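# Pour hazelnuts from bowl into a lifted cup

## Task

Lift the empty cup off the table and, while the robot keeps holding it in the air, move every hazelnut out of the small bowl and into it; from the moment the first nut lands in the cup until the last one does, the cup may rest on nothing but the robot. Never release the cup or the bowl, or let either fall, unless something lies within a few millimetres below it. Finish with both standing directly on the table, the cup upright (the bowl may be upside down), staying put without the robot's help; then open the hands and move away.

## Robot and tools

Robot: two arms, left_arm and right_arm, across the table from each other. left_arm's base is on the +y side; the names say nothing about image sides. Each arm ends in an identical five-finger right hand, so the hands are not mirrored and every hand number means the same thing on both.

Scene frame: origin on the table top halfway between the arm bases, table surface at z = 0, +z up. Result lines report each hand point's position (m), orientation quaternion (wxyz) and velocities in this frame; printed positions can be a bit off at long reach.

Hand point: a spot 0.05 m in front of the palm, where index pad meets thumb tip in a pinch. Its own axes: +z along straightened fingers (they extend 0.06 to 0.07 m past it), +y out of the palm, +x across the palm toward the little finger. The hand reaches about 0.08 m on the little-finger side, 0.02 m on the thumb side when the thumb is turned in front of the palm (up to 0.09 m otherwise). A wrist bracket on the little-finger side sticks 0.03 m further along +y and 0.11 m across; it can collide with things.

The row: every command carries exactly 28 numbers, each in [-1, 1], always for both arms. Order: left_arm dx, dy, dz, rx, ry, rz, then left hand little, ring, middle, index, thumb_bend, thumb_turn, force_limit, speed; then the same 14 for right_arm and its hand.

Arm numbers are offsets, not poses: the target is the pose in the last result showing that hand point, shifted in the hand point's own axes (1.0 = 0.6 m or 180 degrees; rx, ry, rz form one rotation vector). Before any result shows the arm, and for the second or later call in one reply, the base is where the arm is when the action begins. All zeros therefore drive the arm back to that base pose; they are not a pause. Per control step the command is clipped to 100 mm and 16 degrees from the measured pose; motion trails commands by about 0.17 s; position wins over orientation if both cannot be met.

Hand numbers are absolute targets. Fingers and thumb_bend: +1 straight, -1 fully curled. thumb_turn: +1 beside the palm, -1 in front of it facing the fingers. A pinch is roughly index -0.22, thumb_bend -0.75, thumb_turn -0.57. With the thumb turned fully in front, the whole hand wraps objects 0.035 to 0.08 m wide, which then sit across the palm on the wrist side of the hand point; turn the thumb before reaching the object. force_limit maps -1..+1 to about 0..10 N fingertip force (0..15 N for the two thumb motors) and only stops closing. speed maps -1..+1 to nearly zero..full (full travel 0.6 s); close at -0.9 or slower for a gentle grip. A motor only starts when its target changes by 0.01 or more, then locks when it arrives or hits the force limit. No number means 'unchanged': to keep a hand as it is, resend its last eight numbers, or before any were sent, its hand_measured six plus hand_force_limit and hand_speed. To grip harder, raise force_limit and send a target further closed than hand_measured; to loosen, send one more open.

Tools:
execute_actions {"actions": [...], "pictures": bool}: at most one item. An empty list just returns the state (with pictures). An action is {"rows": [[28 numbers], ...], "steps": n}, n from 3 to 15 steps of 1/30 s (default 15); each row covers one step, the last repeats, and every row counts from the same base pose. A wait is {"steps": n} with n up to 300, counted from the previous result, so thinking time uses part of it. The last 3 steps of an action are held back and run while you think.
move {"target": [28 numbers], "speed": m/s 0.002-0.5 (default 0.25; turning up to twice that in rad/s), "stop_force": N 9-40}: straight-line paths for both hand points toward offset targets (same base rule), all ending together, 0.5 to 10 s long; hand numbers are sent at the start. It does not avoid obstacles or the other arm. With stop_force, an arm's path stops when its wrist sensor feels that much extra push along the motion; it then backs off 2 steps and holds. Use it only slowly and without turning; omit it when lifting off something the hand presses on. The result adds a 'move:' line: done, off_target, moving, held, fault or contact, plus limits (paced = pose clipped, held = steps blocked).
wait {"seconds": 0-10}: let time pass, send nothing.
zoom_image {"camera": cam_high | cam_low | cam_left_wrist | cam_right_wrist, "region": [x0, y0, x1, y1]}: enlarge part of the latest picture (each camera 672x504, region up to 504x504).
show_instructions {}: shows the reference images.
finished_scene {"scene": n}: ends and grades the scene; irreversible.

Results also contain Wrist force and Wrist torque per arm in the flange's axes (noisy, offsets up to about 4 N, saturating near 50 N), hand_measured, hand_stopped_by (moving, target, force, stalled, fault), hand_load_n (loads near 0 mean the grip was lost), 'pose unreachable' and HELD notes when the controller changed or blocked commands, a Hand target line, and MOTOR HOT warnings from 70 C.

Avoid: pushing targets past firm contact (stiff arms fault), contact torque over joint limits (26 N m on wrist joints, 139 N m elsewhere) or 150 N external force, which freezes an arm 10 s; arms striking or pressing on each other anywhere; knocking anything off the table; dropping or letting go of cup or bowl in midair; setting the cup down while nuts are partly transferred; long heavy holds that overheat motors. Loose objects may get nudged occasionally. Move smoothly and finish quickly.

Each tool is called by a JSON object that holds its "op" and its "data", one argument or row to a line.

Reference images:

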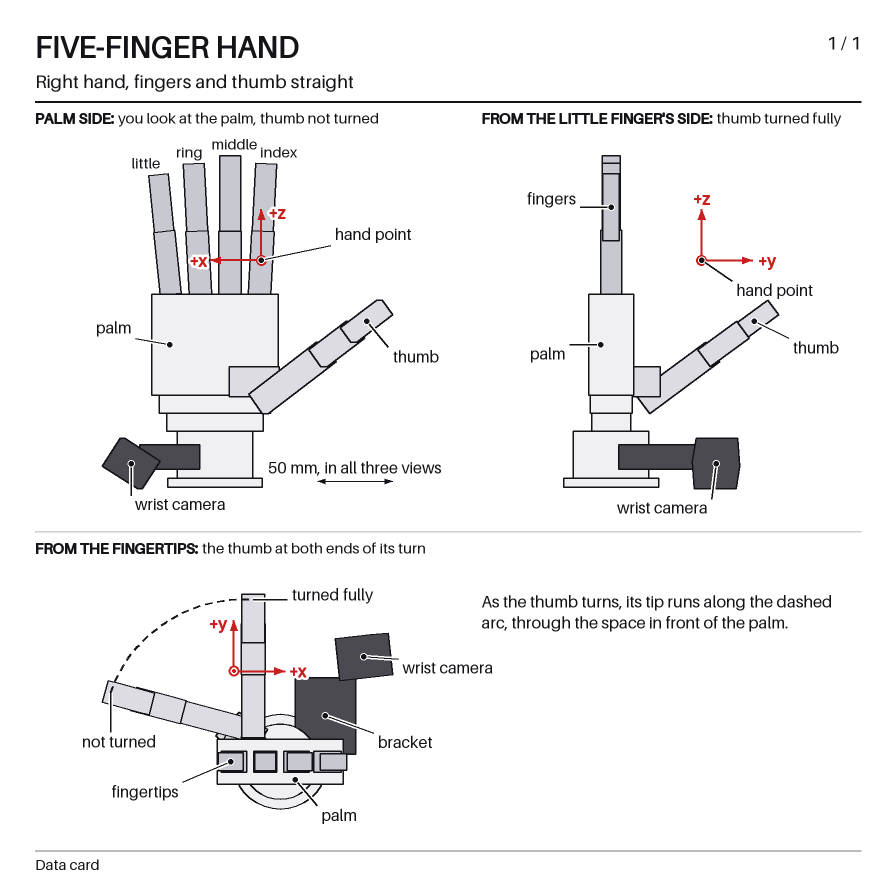

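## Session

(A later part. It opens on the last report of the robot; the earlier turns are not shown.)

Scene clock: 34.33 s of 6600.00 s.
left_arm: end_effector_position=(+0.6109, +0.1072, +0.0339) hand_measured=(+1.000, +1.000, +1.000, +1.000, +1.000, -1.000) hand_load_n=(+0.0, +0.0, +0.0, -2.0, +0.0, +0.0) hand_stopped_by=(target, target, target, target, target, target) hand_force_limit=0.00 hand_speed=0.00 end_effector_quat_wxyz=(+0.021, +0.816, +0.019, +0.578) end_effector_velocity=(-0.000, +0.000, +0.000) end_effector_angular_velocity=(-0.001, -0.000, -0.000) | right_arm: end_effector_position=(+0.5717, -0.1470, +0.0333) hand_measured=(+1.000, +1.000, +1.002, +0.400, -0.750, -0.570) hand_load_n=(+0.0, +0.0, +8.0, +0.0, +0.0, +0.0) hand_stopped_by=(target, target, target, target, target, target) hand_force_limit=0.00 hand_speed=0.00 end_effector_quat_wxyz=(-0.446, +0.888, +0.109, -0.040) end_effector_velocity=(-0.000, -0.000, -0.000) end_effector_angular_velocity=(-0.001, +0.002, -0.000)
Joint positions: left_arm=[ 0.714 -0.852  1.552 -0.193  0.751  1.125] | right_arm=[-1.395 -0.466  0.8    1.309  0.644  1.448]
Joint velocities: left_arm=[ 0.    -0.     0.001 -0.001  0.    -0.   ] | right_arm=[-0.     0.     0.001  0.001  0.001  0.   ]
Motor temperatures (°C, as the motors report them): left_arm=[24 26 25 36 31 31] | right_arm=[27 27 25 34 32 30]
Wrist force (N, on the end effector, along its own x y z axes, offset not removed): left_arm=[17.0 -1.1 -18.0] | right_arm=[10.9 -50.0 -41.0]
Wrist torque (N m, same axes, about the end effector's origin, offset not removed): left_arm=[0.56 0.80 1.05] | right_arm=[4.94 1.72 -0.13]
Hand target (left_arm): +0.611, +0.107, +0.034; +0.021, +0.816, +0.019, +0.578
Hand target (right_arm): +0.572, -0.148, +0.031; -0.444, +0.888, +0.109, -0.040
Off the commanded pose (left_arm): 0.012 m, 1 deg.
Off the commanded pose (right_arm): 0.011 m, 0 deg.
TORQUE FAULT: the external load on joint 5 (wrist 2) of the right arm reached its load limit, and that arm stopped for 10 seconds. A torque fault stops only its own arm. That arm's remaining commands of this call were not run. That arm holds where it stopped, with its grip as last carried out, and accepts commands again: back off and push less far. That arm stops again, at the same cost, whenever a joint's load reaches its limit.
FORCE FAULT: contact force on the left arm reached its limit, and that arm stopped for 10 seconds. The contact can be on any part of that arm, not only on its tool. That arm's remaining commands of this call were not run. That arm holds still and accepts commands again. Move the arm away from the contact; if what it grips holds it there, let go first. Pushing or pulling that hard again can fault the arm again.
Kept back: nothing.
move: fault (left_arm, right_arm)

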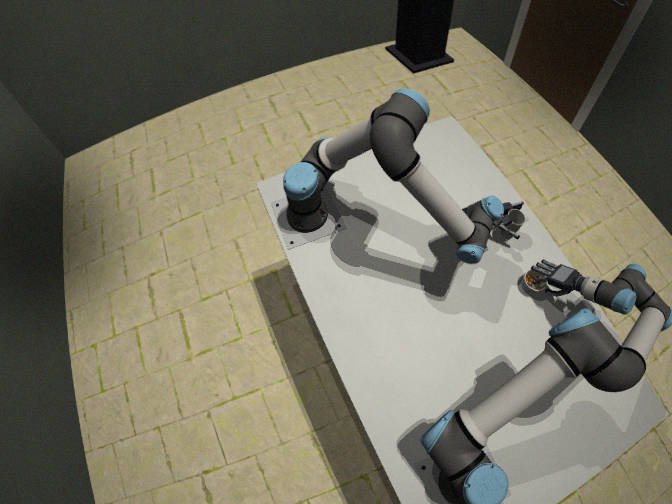

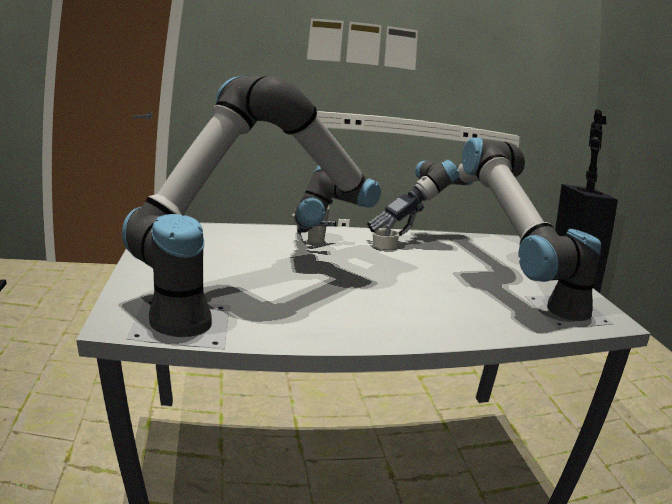

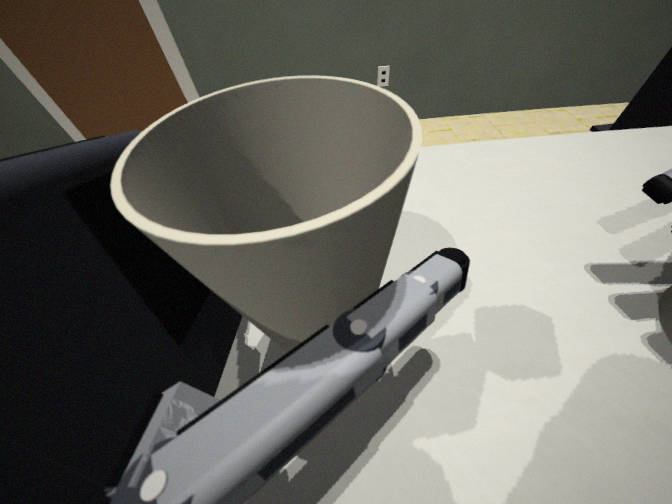

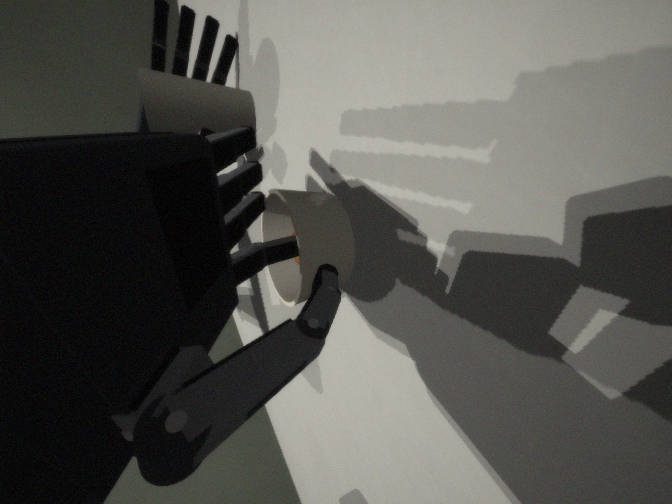

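{"op": "move", "data": {
  "target": [0.012,0,-0.004,0,0,0,-0.8,-0.8,-0.8,-0.8,-0.6,-1,0.2,-0.6,0,0,0,0.04,0,0,1,1,1,-0.45,-0.85,-0.57,0.6,-0.6],
  "speed": 0.03
}}

{"op": "move", "data": {
  "target": [0.1,0,-0.04,0,0,0,-0.8,-0.8,-0.8,-0.8,-0.6,-1,0.2,-0.6,0,-0.08,-0.05,0,0,0,1,1,1,-0.45,-0.85,-0.57,0.6,-0.6],
  "speed": 0.04
}}

Scene clock: 36.90 s of 6600.00 s.
left_arm: end_effector_position=(+0.6110, +0.1077, +0.0413) hand_measured=(-0.282, -0.128, +0.028, +0.960, +0.374, -1.000) hand_load_n=(+10.0, +5.5, +5.5, +0.0, +13.5, +11.0) hand_stopped_by=(force, force, force, force, force, target) hand_force_limit=0.20 hand_speed=-0.60 end_effector_quat_wxyz=(+0.021, +0.816, +0.019, +0.578) end_effector_velocity=(-0.000, +0.001, -0.000) end_effector_angular_velocity=(+0.003, +0.001, +0.000) | right_arm: end_effector_position=(+0.5717, -0.1470, +0.0333) hand_measured=(+1.000, +1.000, +1.000, +0.116, -0.846, -0.570) hand_load_n=(+0.0, +0.0, +0.0, +1.5, +2.5, +0.0) hand_stopped_by=(target, target, target, force, target, target) hand_force_limit=0.60 hand_speed=-0.60 end_effector_quat_wxyz=(-0.500, +0.858, +0.106, -0.046) end_effector_velocity=(+0.000, -0.001, +0.000) end_effector_angular_velocity=(+0.013, +0.004, -0.000)
Joint positions: left_arm=[ 0.715 -0.863  1.549 -0.179  0.751  1.126] | right_arm=[-1.431 -0.441  0.832  1.343  0.526  1.352]
Joint velocities: left_arm=[ 0.001 -0.001  0.001  0.002  0.     0.002] | right_arm=[-0.005  0.003  0.003  0.007 -0.012 -0.013]
Motor temperatures (°C, as the motors report them): left_arm=[24 26 25 36 31 31] | right_arm=[27 27 25 34 32 30]
Wrist force (N, on the end effector, along its own x y z axes, offset not removed): left_arm=[0.9 -2.7 0.9] | right_arm=[0.5 1.7 -0.3]
Wrist torque (N m, same axes, about the end effector's origin, offset not removed): left_arm=[-0.51 -0.13 0.13] | right_arm=[0.38 -0.05 0.02]
Hand target (left_arm): +0.611, +0.108, +0.041; +0.021, +0.816, +0.019, +0.578
Hand target (right_arm): +0.572, -0.147, +0.033; -0.501, +0.858, +0.106, -0.047
Off the commanded pose (left_arm): 0.000 m, 0 deg.
Off the commanded pose (right_arm): 0.000 m, 0 deg.
Kept back: nothing.
move: done

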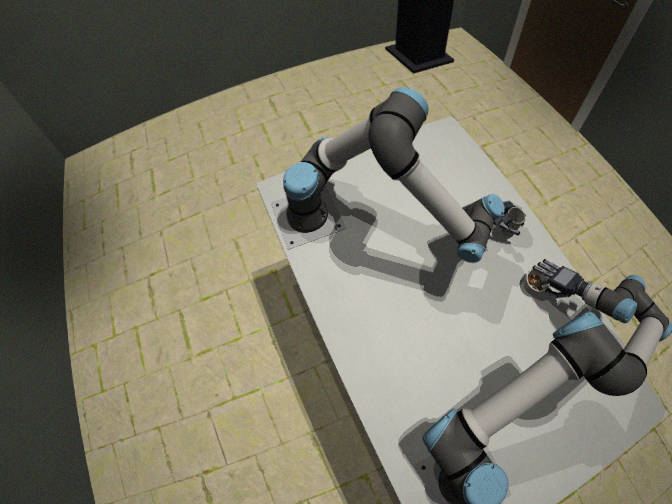

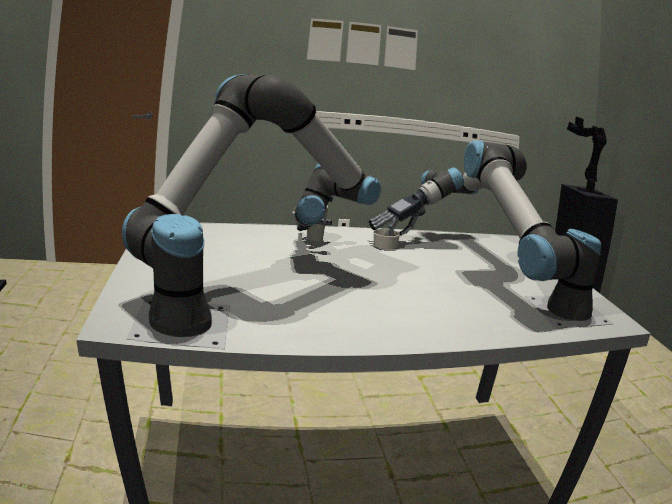

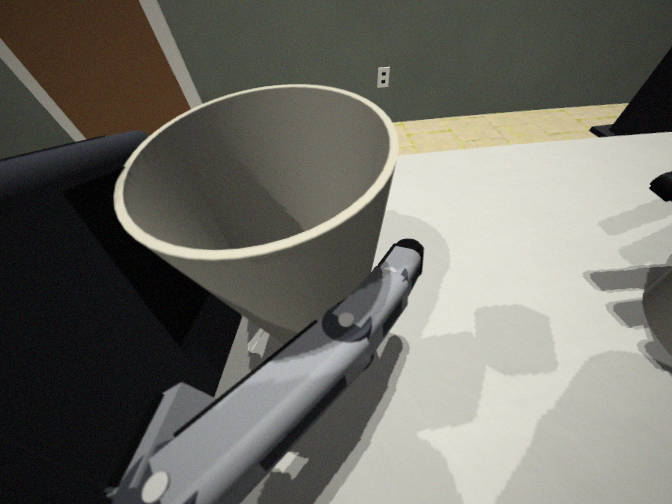

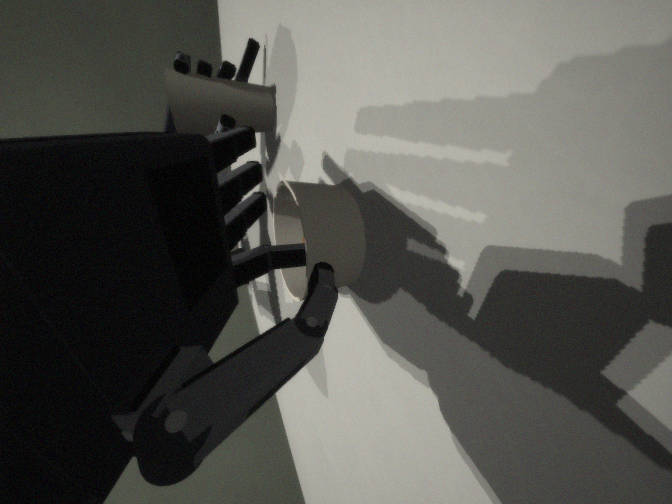

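Scene clock: 38.87 s of 6600.00 s.
left_arm: end_effector_position=(+0.6083, +0.1113, +0.1055) hand_measured=(-0.282, -0.128, +0.028, +0.960, +0.374, -1.000) hand_load_n=(+10.0, +5.5, +5.5, +0.0, +13.5, +11.0) hand_stopped_by=(force, force, force, force, force, target) hand_force_limit=0.20 hand_speed=-0.60 end_effector_quat_wxyz=(+0.021, +0.816, +0.019, +0.578) end_effector_velocity=(-0.001, -0.000, +0.002) end_effector_angular_velocity=(+0.001, +0.000, -0.001) | right_arm: end_effector_position=(+0.5708, -0.1495, +0.0896) hand_measured=(+1.000, +1.000, +1.000, +0.116, -0.848, -0.570) hand_load_n=(+0.0, +0.0, +0.0, +0.0, +0.0, +0.0) hand_stopped_by=(target, target, target, force, target, target) hand_force_limit=0.60 hand_speed=-0.60 end_effector_quat_wxyz=(-0.500, +0.858, +0.106, -0.046) end_effector_velocity=(-0.000, +0.000, +0.002) end_effector_angular_velocity=(+0.000, -0.000, +0.002)
Joint positions: left_arm=[ 0.715 -0.96   1.524 -0.057  0.752  1.126] | right_arm=[-1.435 -0.507  0.816  1.432  0.527  1.345]
Joint velocities: left_arm=[-0.001 -0.004 -0.     0.005 -0.     0.   ] | right_arm=[ 0.001 -0.002 -0.001  0.004  0.    -0.001]
Motor temperatures (°C, as the motors report them): left_arm=[24 26 25 36 31 31] | right_arm=[27 27 25 34 32 30]
Wrist force (N, on the end effector, along its own x y z axes, offset not removed): left_arm=[0.3 -2.9 -0.8] | right_arm=[1.1 1.2 -4.2]
Wrist torque (N m, same axes, about the end effector's origin, offset not removed): left_arm=[-0.48 -0.01 0.04] | right_arm=[0.61 -0.06 0.12]
Hand target (left_arm): +0.608, +0.111, +0.106; +0.021, +0.816, +0.019, +0.578
Hand target (right_arm): +0.571, -0.150, +0.090; -0.500, +0.858, +0.106, -0.046
Off the commanded pose (left_arm): 0.000 m, 0 deg.
Off the commanded pose (right_arm): 0.000 m, 0 deg.
Kept back: nothing.
move: done

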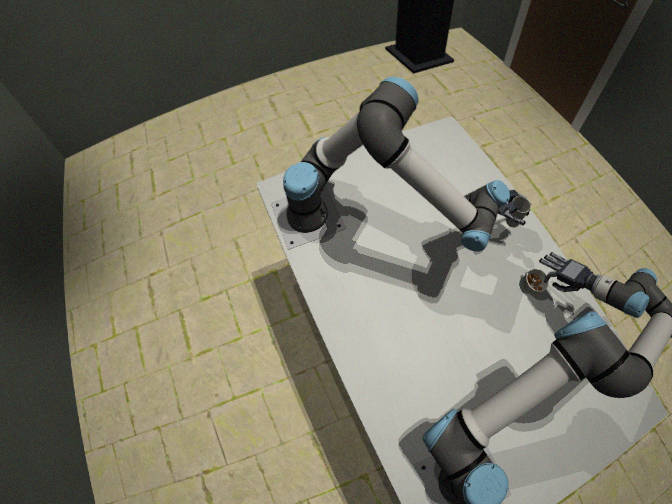

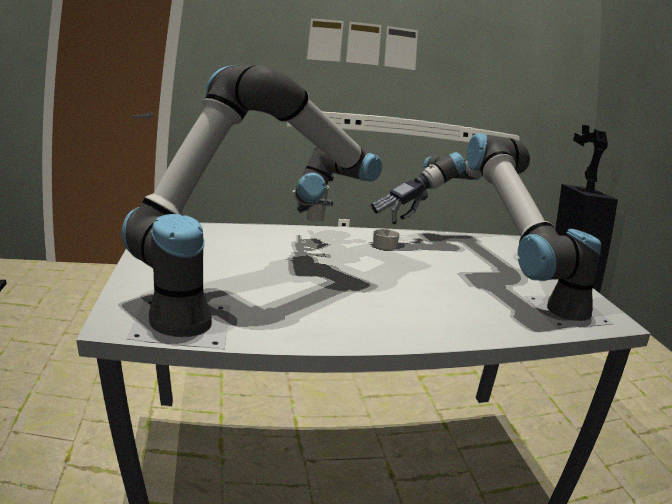

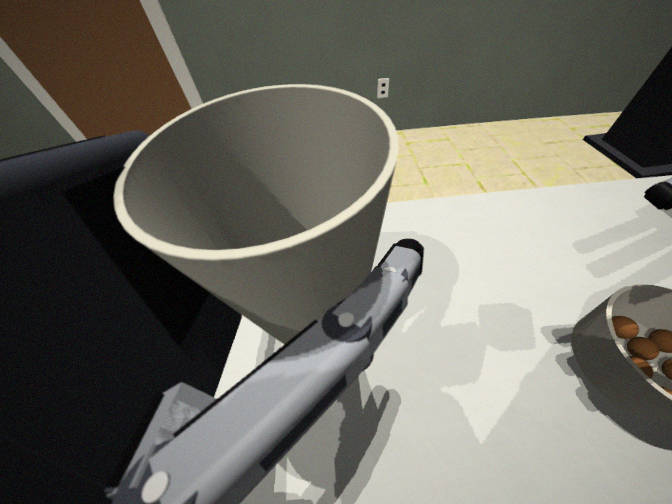

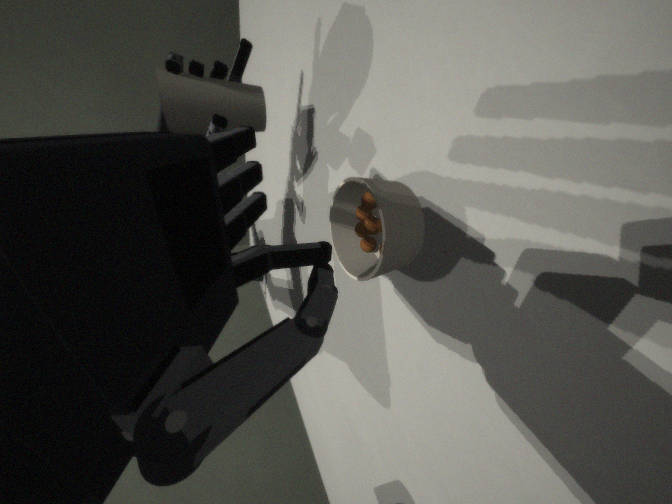

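{"op": "move", "data": {
  "target": [0,0,0,0,0,0,-0.8,-0.8,-0.8,-0.8,-0.6,-1,0.2,-0.6,0,0.088,0.048,0,0,0,1,1,1,0.13,-0.5,-0.57,0.6,0.5],
  "speed": 0.03,
  "stop_force": 12
}}

{"op": "move", "data": {
  "target": [0,0,0,0,0,0,-0.8,-0.8,-0.8,-0.8,-0.6,-1,0.2,-0.6,0,0,0,0,0,0,1,1,1,-0.5,-0.9,-0.57,1,-0.7]
}}

Scene clock: 41.47 s of 6600.00 s.
left_arm: end_effector_position=(+0.6083, +0.1113, +0.1055) hand_measured=(-0.282, -0.128, +0.028, +0.960, +0.374, -1.000) hand_load_n=(+10.0, +5.5, +5.5, +0.0, +13.5, +11.0) hand_stopped_by=(force, force, force, force, force, target) hand_force_limit=0.20 hand_speed=-0.60 end_effector_quat_wxyz=(+0.021, +0.816, +0.019, +0.578) end_effector_velocity=(+0.001, -0.000, +0.001) end_effector_angular_velocity=(-0.001, -0.001, +0.000) | right_arm: end_effector_position=(+0.5725, -0.1503, +0.0297) hand_measured=(+1.000, +1.000, +1.000, +0.130, -0.500, -0.570) hand_load_n=(+0.0, +0.0, +0.0, +0.0, +0.0, +0.0) hand_stopped_by=(target, target, target, target, target, target) hand_force_limit=0.60 hand_speed=0.50 end_effector_quat_wxyz=(-0.500, +0.858, +0.106, -0.047) end_effector_velocity=(-0.000, +0.001, -0.002) end_effector_angular_velocity=(-0.000, -0.001, +0.001)
Joint positions: left_arm=[ 0.715 -0.96   1.524 -0.057  0.752  1.126] | right_arm=[-1.436 -0.436  0.835  1.344  0.527  1.342]
Joint velocities: left_arm=[ 0.     0.001 -0.002 -0.    -0.    -0.   ] | right_arm=[ 0.001  0.002  0.    -0.004  0.     0.001]
Motor temperatures (°C, as the motors report them): left_arm=[24 26 25 36 31 31] | right_arm=[27 27 25 34 32 30]
Wrist force (N, on the end effector, along its own x y z axes, offset not removed): left_arm=[-0.7 -2.5 0.1] | right_arm=[-2.0 -2.1 -2.6]
Wrist torque (N m, same axes, about the end effector's origin, offset not removed): left_arm=[-0.44 0.21 0.16] | right_arm=[0.01 0.28 -0.29]
Hand target (left_arm): +0.608, +0.111, +0.106; +0.021, +0.816, +0.019, +0.578
Hand target (right_arm): +0.573, -0.150, +0.030; -0.500, +0.858, +0.106, -0.046
Off the commanded pose (left_arm): 0.000 m, 0 deg.
Off the commanded pose (right_arm): 0.000 m, 0 deg.
Kept back: nothing.
move: done

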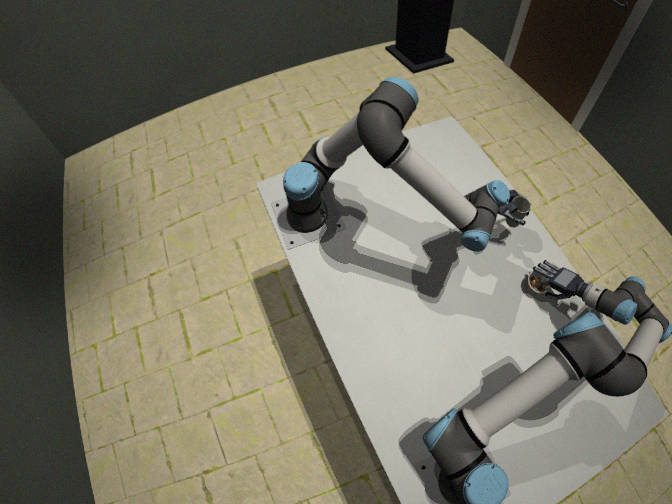

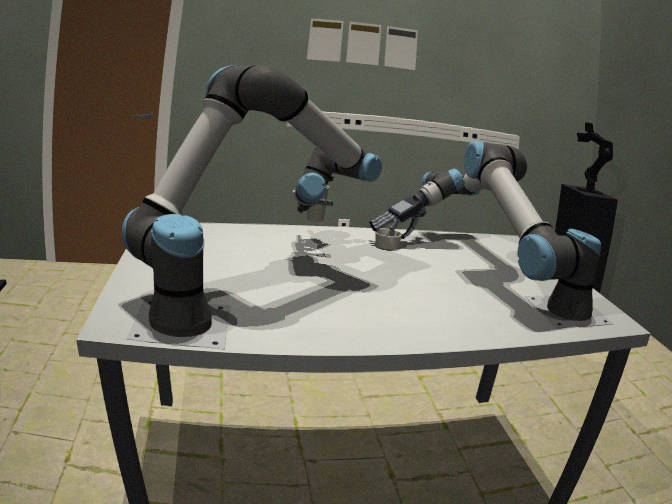

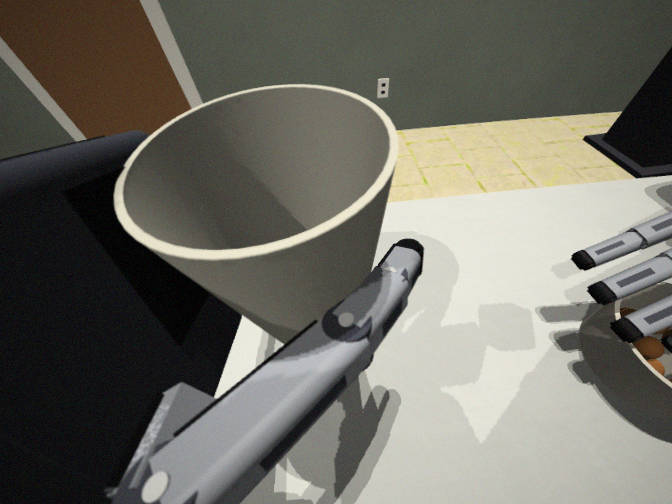

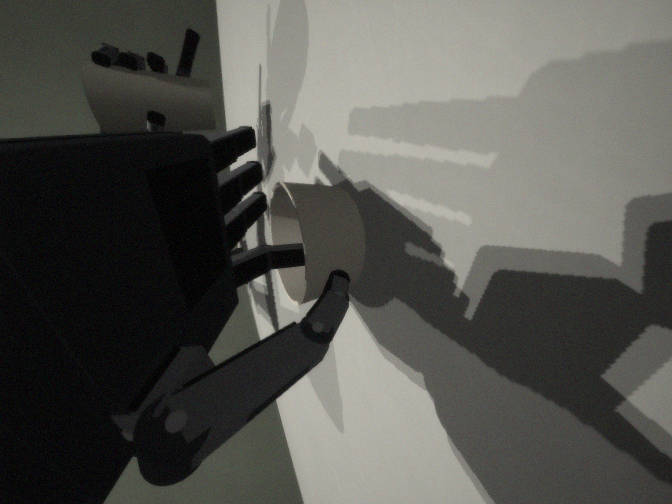

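Scene clock: 42.43 s of 6600.00 s.
left_arm: end_effector_position=(+0.6083, +0.1113, +0.1055) hand_measured=(-0.282, -0.128, +0.028, +0.960, +0.374, -1.000) hand_load_n=(+10.0, +5.5, +5.5, +0.0, +13.5, +11.0) hand_stopped_by=(force, force, force, force, force, target) hand_force_limit=0.20 hand_speed=-0.60 end_effector_quat_wxyz=(+0.021, +0.816, +0.019, +0.578) end_effector_velocity=(-0.000, -0.001, +0.000) end_effector_angular_velocity=(-0.001, -0.000, -0.001) | right_arm: end_effector_position=(+0.5725, -0.1503, +0.0297) hand_measured=(+1.000, +1.000, +1.000, +0.020, -0.686, -0.570) hand_load_n=(+0.0, +0.0, +0.0, +12.0, +14.0, -1.0) hand_stopped_by=(target, target, target, force, force, target) hand_force_limit=1.00 hand_speed=-0.70 end_effector_quat_wxyz=(-0.500, +0.858, +0.106, -0.047) end_effector_velocity=(+0.001, -0.001, -0.000) end_effector_angular_velocity=(-0.001, -0.003, +0.000)
Joint positions: left_arm=[ 0.715 -0.96   1.524 -0.057  0.752  1.126] | right_arm=[-1.436 -0.436  0.835  1.344  0.527  1.342]
Joint velocities: left_arm=[-0.001  0.    -0.    -0.001  0.    -0.   ] | right_arm=[-0.001 -0.     0.    -0.001  0.001 -0.002]
Motor temperatures (°C, as the motors report them): left_arm=[24 26 25 36 31 31] | right_arm=[27 27 25 34 32 30]
Wrist force (N, on the end effector, along its own x y z axes, offset not removed): left_arm=[-1.2 -1.0 0.3] | right_arm=[-0.7 -2.5 -2.1]
Wrist torque (N m, same axes, about the end effector's origin, offset not removed): left_arm=[-0.19 0.10 0.19] | right_arm=[0.44 0.18 -0.09]
Hand target (left_arm): +0.608, +0.111, +0.106; +0.021, +0.816, +0.019, +0.578
Hand target (right_arm): +0.573, -0.150, +0.030; -0.500, +0.858, +0.106, -0.047
Off the commanded pose (left_arm): 0.000 m, 0 deg.
Off the commanded pose (right_arm): 0.000 m, 0 deg.
Kept back: nothing.
move: done

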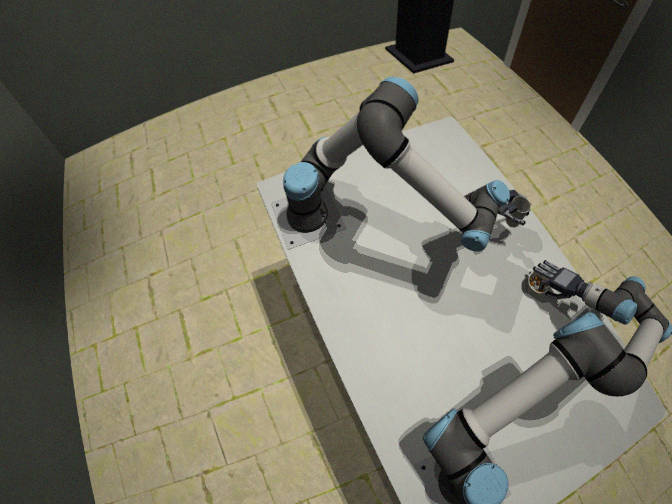

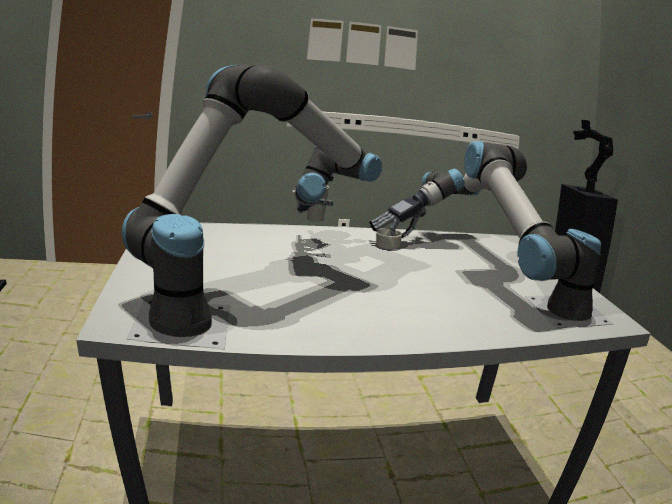

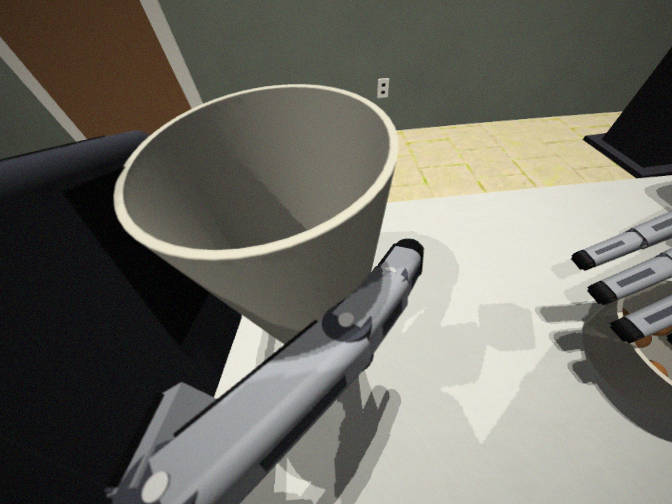

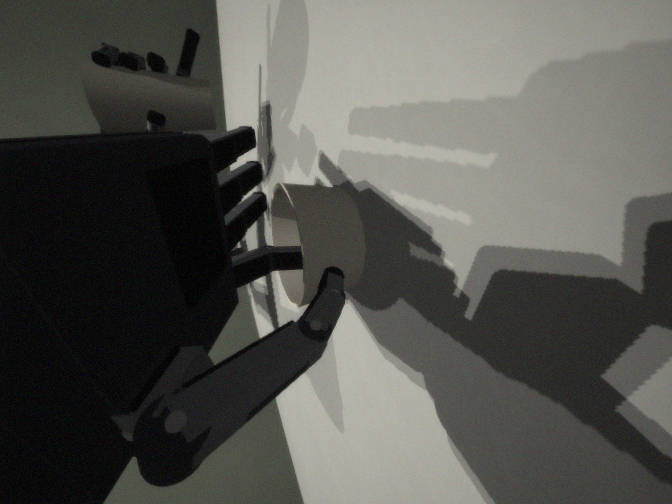

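{"op": "move", "data": {
  "target": [-0.1,0,-0.14,-0.26,0,0.094,-0.8,-0.8,-0.8,-0.8,-0.6,-1,0.2,-0.6,0,-0.3,-0.16,0,0,0,1,1,1,-0.5,-0.9,-0.57,1,-0.7],
  "speed": 0.07
}}

Scene clock: 49.23 s of 6600.00 s.
left_arm: end_effector_position=(+0.5093, +0.1091, +0.0769) hand_measured=(-0.282, -0.128, +0.028, +0.960, +0.374, -1.000) hand_load_n=(+10.0, +5.5, +5.5, +0.0, +13.5, +11.0) hand_stopped_by=(force, force, force, force, force, target) hand_force_limit=0.20 hand_speed=-0.60 end_effector_quat_wxyz=(+0.259, +0.734, -0.328, +0.535) end_effector_velocity=(-0.000, +0.001, -0.000) end_effector_angular_velocity=(+0.001, -0.001, -0.007) | right_arm: end_effector_position=(+0.5662, -0.1459, +0.2334) hand_measured=(+1.000, +1.000, +1.000, +0.018, -0.694, -0.570) hand_load_n=(+0.0, +0.0, +0.0, +0.0, +0.0, +0.0) hand_stopped_by=(target, target, target, force, force, target) hand_force_limit=1.00 hand_speed=-0.70 end_effector_quat_wxyz=(-0.500, +0.858, +0.106, -0.046) end_effector_velocity=(-0.000, +0.000, +0.003) end_effector_angular_velocity=(+0.000, +0.003, -0.000)
Joint positions: left_arm=[ 0.963 -1.056  1.778 -0.417  1.781  1.606] | right_arm=[-1.428 -0.603  0.626  1.707  0.525  1.358]
Joint velocities: left_arm=[ 0.004  0.002 -0.002  0.001  0.01   0.005] | right_arm=[ 0.    -0.    -0.005  0.007 -0.001  0.001]
Motor temperatures (°C, as the motors report them): left_arm=[24 26 25 36 31 31] | right_arm=[27 27 25 34 32 30]
Wrist force (N, on the end effector, along its own x y z axes, offset not removed): left_arm=[-1.1 -1.7 2.3] | right_arm=[-0.3 -0.7 -0.4]
Wrist torque (N m, same axes, about the end effector's origin, offset not removed): left_arm=[-0.47 0.10 0.04] | right_arm=[0.13 -0.11 -0.14]
Hand target (left_arm): +0.509, +0.109, +0.077; +0.259, +0.734, -0.328, +0.535
Hand target (right_arm): +0.566, -0.146, +0.234; -0.500, +0.858, +0.106, -0.047
Off the commanded pose (left_arm): 0.000 m, 0 deg.
Off the commanded pose (right_arm): 0.000 m, 0 deg.
Kept back: nothing.
move: done

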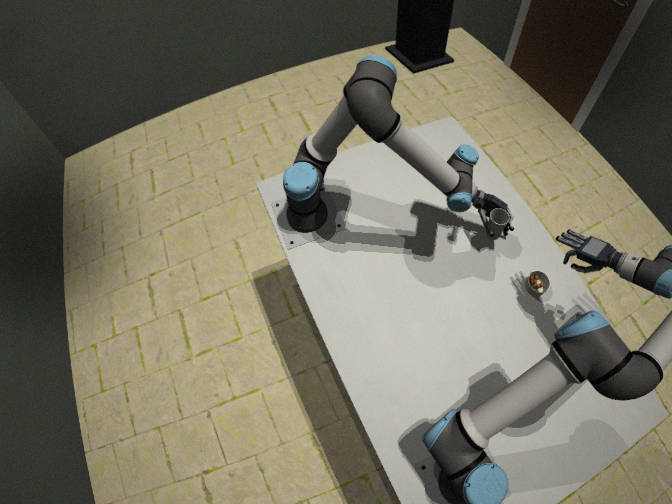

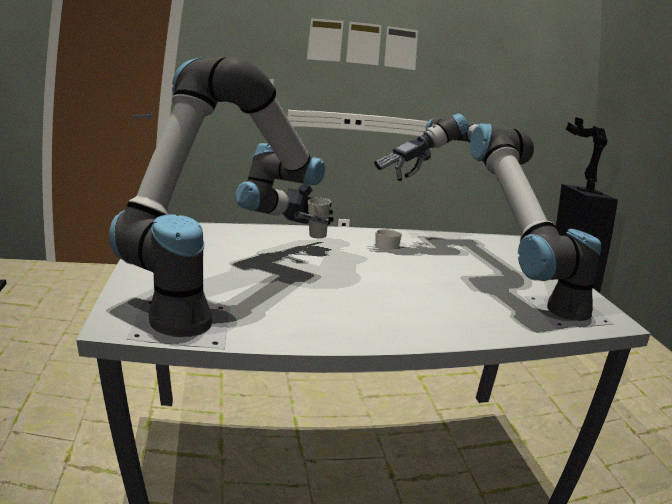

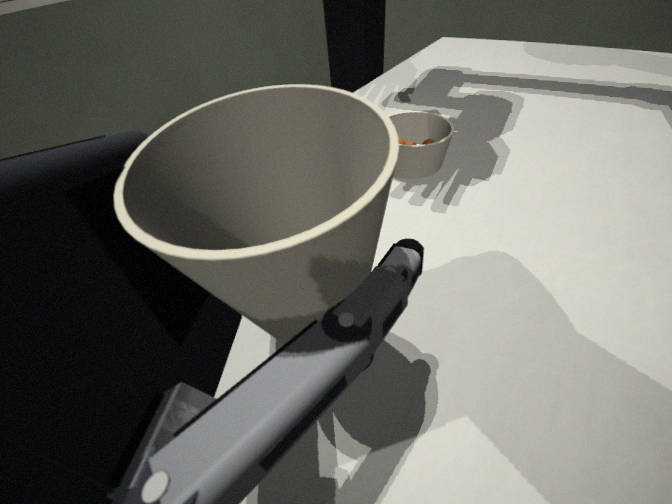

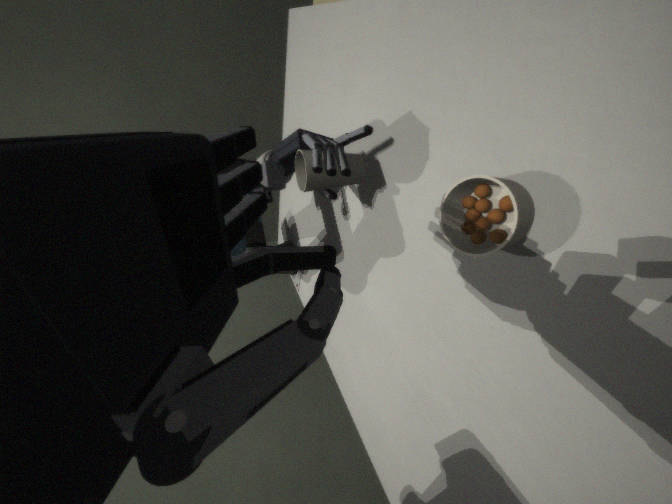

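{"op": "move", "data": {
  "target": [0,0,0,0,0,0,-0.8,-0.8,-0.8,-0.8,-0.6,-1,0.2,-0.6,-0.01,0.205,0.155,0.08,0,0,0.45,0.45,0.45,0.45,1,-1,1,0.5],
  "speed": 0.12
}}

{"op": "zoom_image", "data": {
  "camera": "cam_low",
  "region": [320,160,480,270]
}}

{"op": "zoom_image", "data": {
  "camera": "cam_high",
  "region": [470,200,630,320]
}}

Scene clock: 51.30 s of 6600.00 s.
left_arm: end_effector_position=(+0.5093, +0.1091, +0.0769) hand_measured=(-0.282, -0.128, +0.028, +0.960, +0.374, -1.000) hand_load_n=(+10.0, +5.5, +5.5, +0.0, +13.5, +11.0) hand_stopped_by=(force, force, force, force, force, target) hand_force_limit=0.20 hand_speed=-0.60 end_effector_quat_wxyz=(+0.259, +0.734, -0.328, +0.535) end_effector_velocity=(+0.000, +0.001, -0.000) end_effector_angular_velocity=(-0.001, +0.002, +0.002) | right_arm: end_effector_position=(+0.5595, -0.1270, +0.0805) hand_measured=(+0.450, +0.450, +0.450, +0.450, +1.000, -1.000) hand_load_n=(+0.0, +0.0, +0.0, +0.0, +0.0, +0.0) hand_stopped_by=(target, target, target, target, target, target) hand_force_limit=1.00 hand_speed=0.50 end_effector_quat_wxyz=(-0.604, +0.789, +0.099, -0.059) end_effector_velocity=(+0.001, +0.000, -0.001) end_effector_angular_velocity=(+0.004, -0.000, +0.001)
Joint positions: left_arm=[ 0.963 -1.056  1.778 -0.417  1.781  1.606] | right_arm=[-1.456 -0.444  0.924  1.523  0.295  1.094]
Joint velocities: left_arm=[ 0.001 -0.     0.001  0.     0.    -0.002] | right_arm=[-0.001  0.005 -0.002  0.007 -0.003 -0.011]
Motor temperatures (°C, as the motors report them): left_arm=[24 26 25 36 31 31] | right_arm=[27 27 25 34 32 30]
Wrist force (N, on the end effector, along its own x y z axes, offset not removed): left_arm=[-0.9 -1.9 2.4] | right_arm=[-0.9 -0.2 -1.2]
Wrist torque (N m, same axes, about the end effector's origin, offset not removed): left_arm=[-0.43 0.09 0.03] | right_arm=[0.29 0.28 -0.10]
Hand target (left_arm): +0.509, +0.109, +0.077; +0.259, +0.734, -0.328, +0.535
Hand target (right_arm): +0.560, -0.127, +0.080; -0.604, +0.789, +0.099, -0.059
Off the commanded pose (left_arm): 0.000 m, 0 deg.
Off the commanded pose (right_arm): 0.000 m, 0 deg.
Kept back: nothing.
move: done

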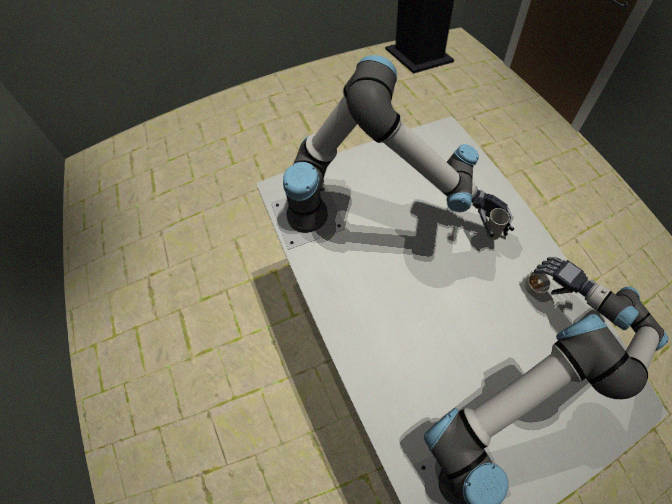

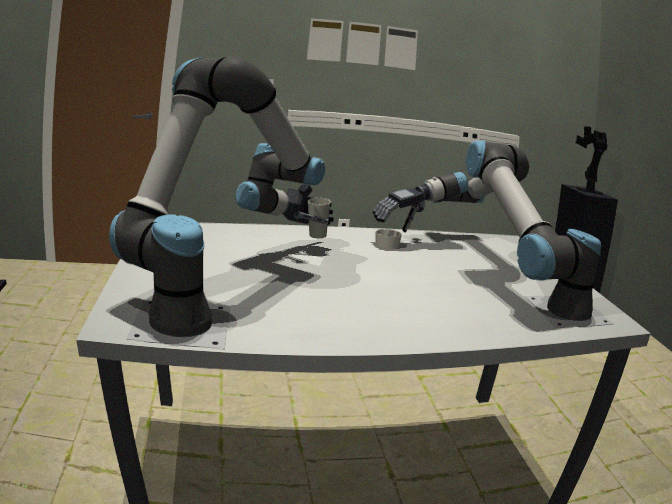

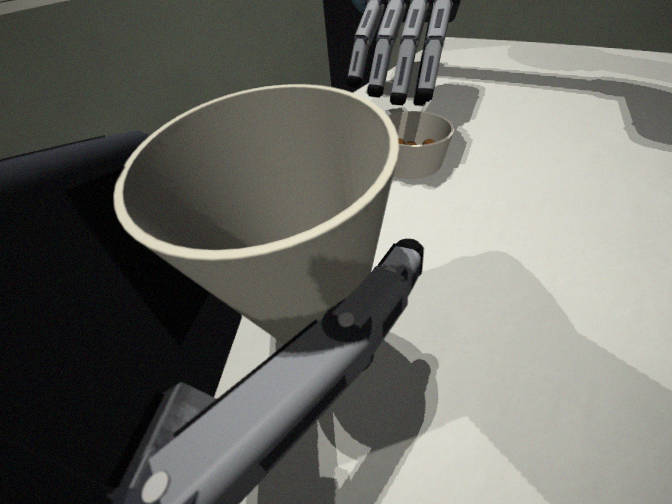

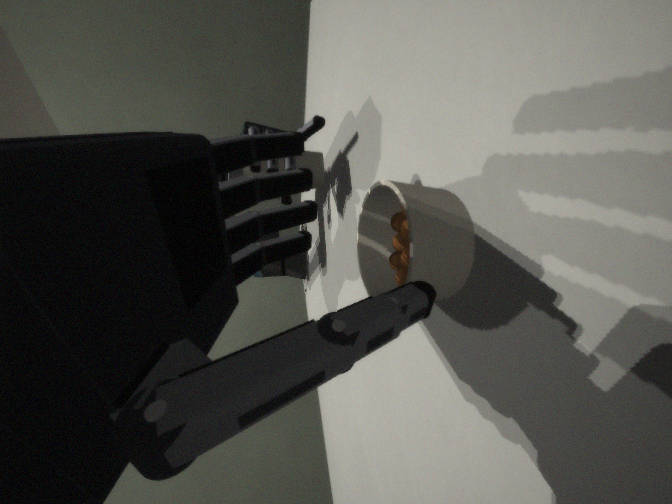

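Region (320, 160, 480, 270) of cam_low's 672x504 image, scaled by 3.150, with more detail than that image has; it fills the top 346 rows of this view, and the rest is white.

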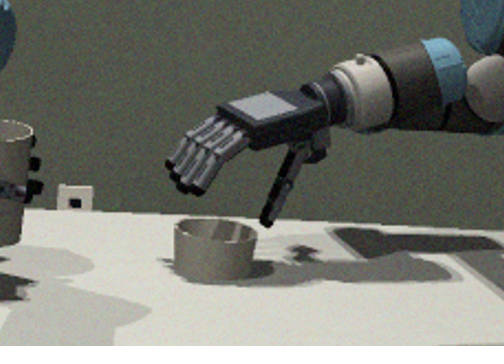

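Region (470, 200, 630, 320) of cam_high's 672x504 image, scaled by 3.150, with more detail than that image has; it fills the top 378 rows of this view, and the rest is white.

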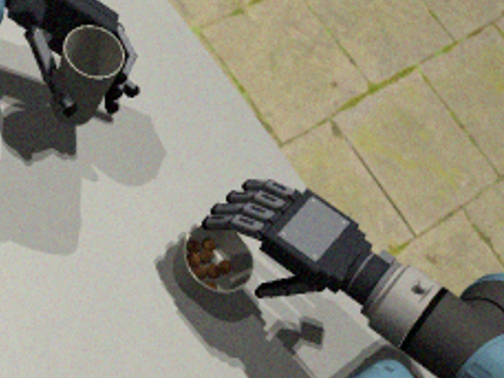

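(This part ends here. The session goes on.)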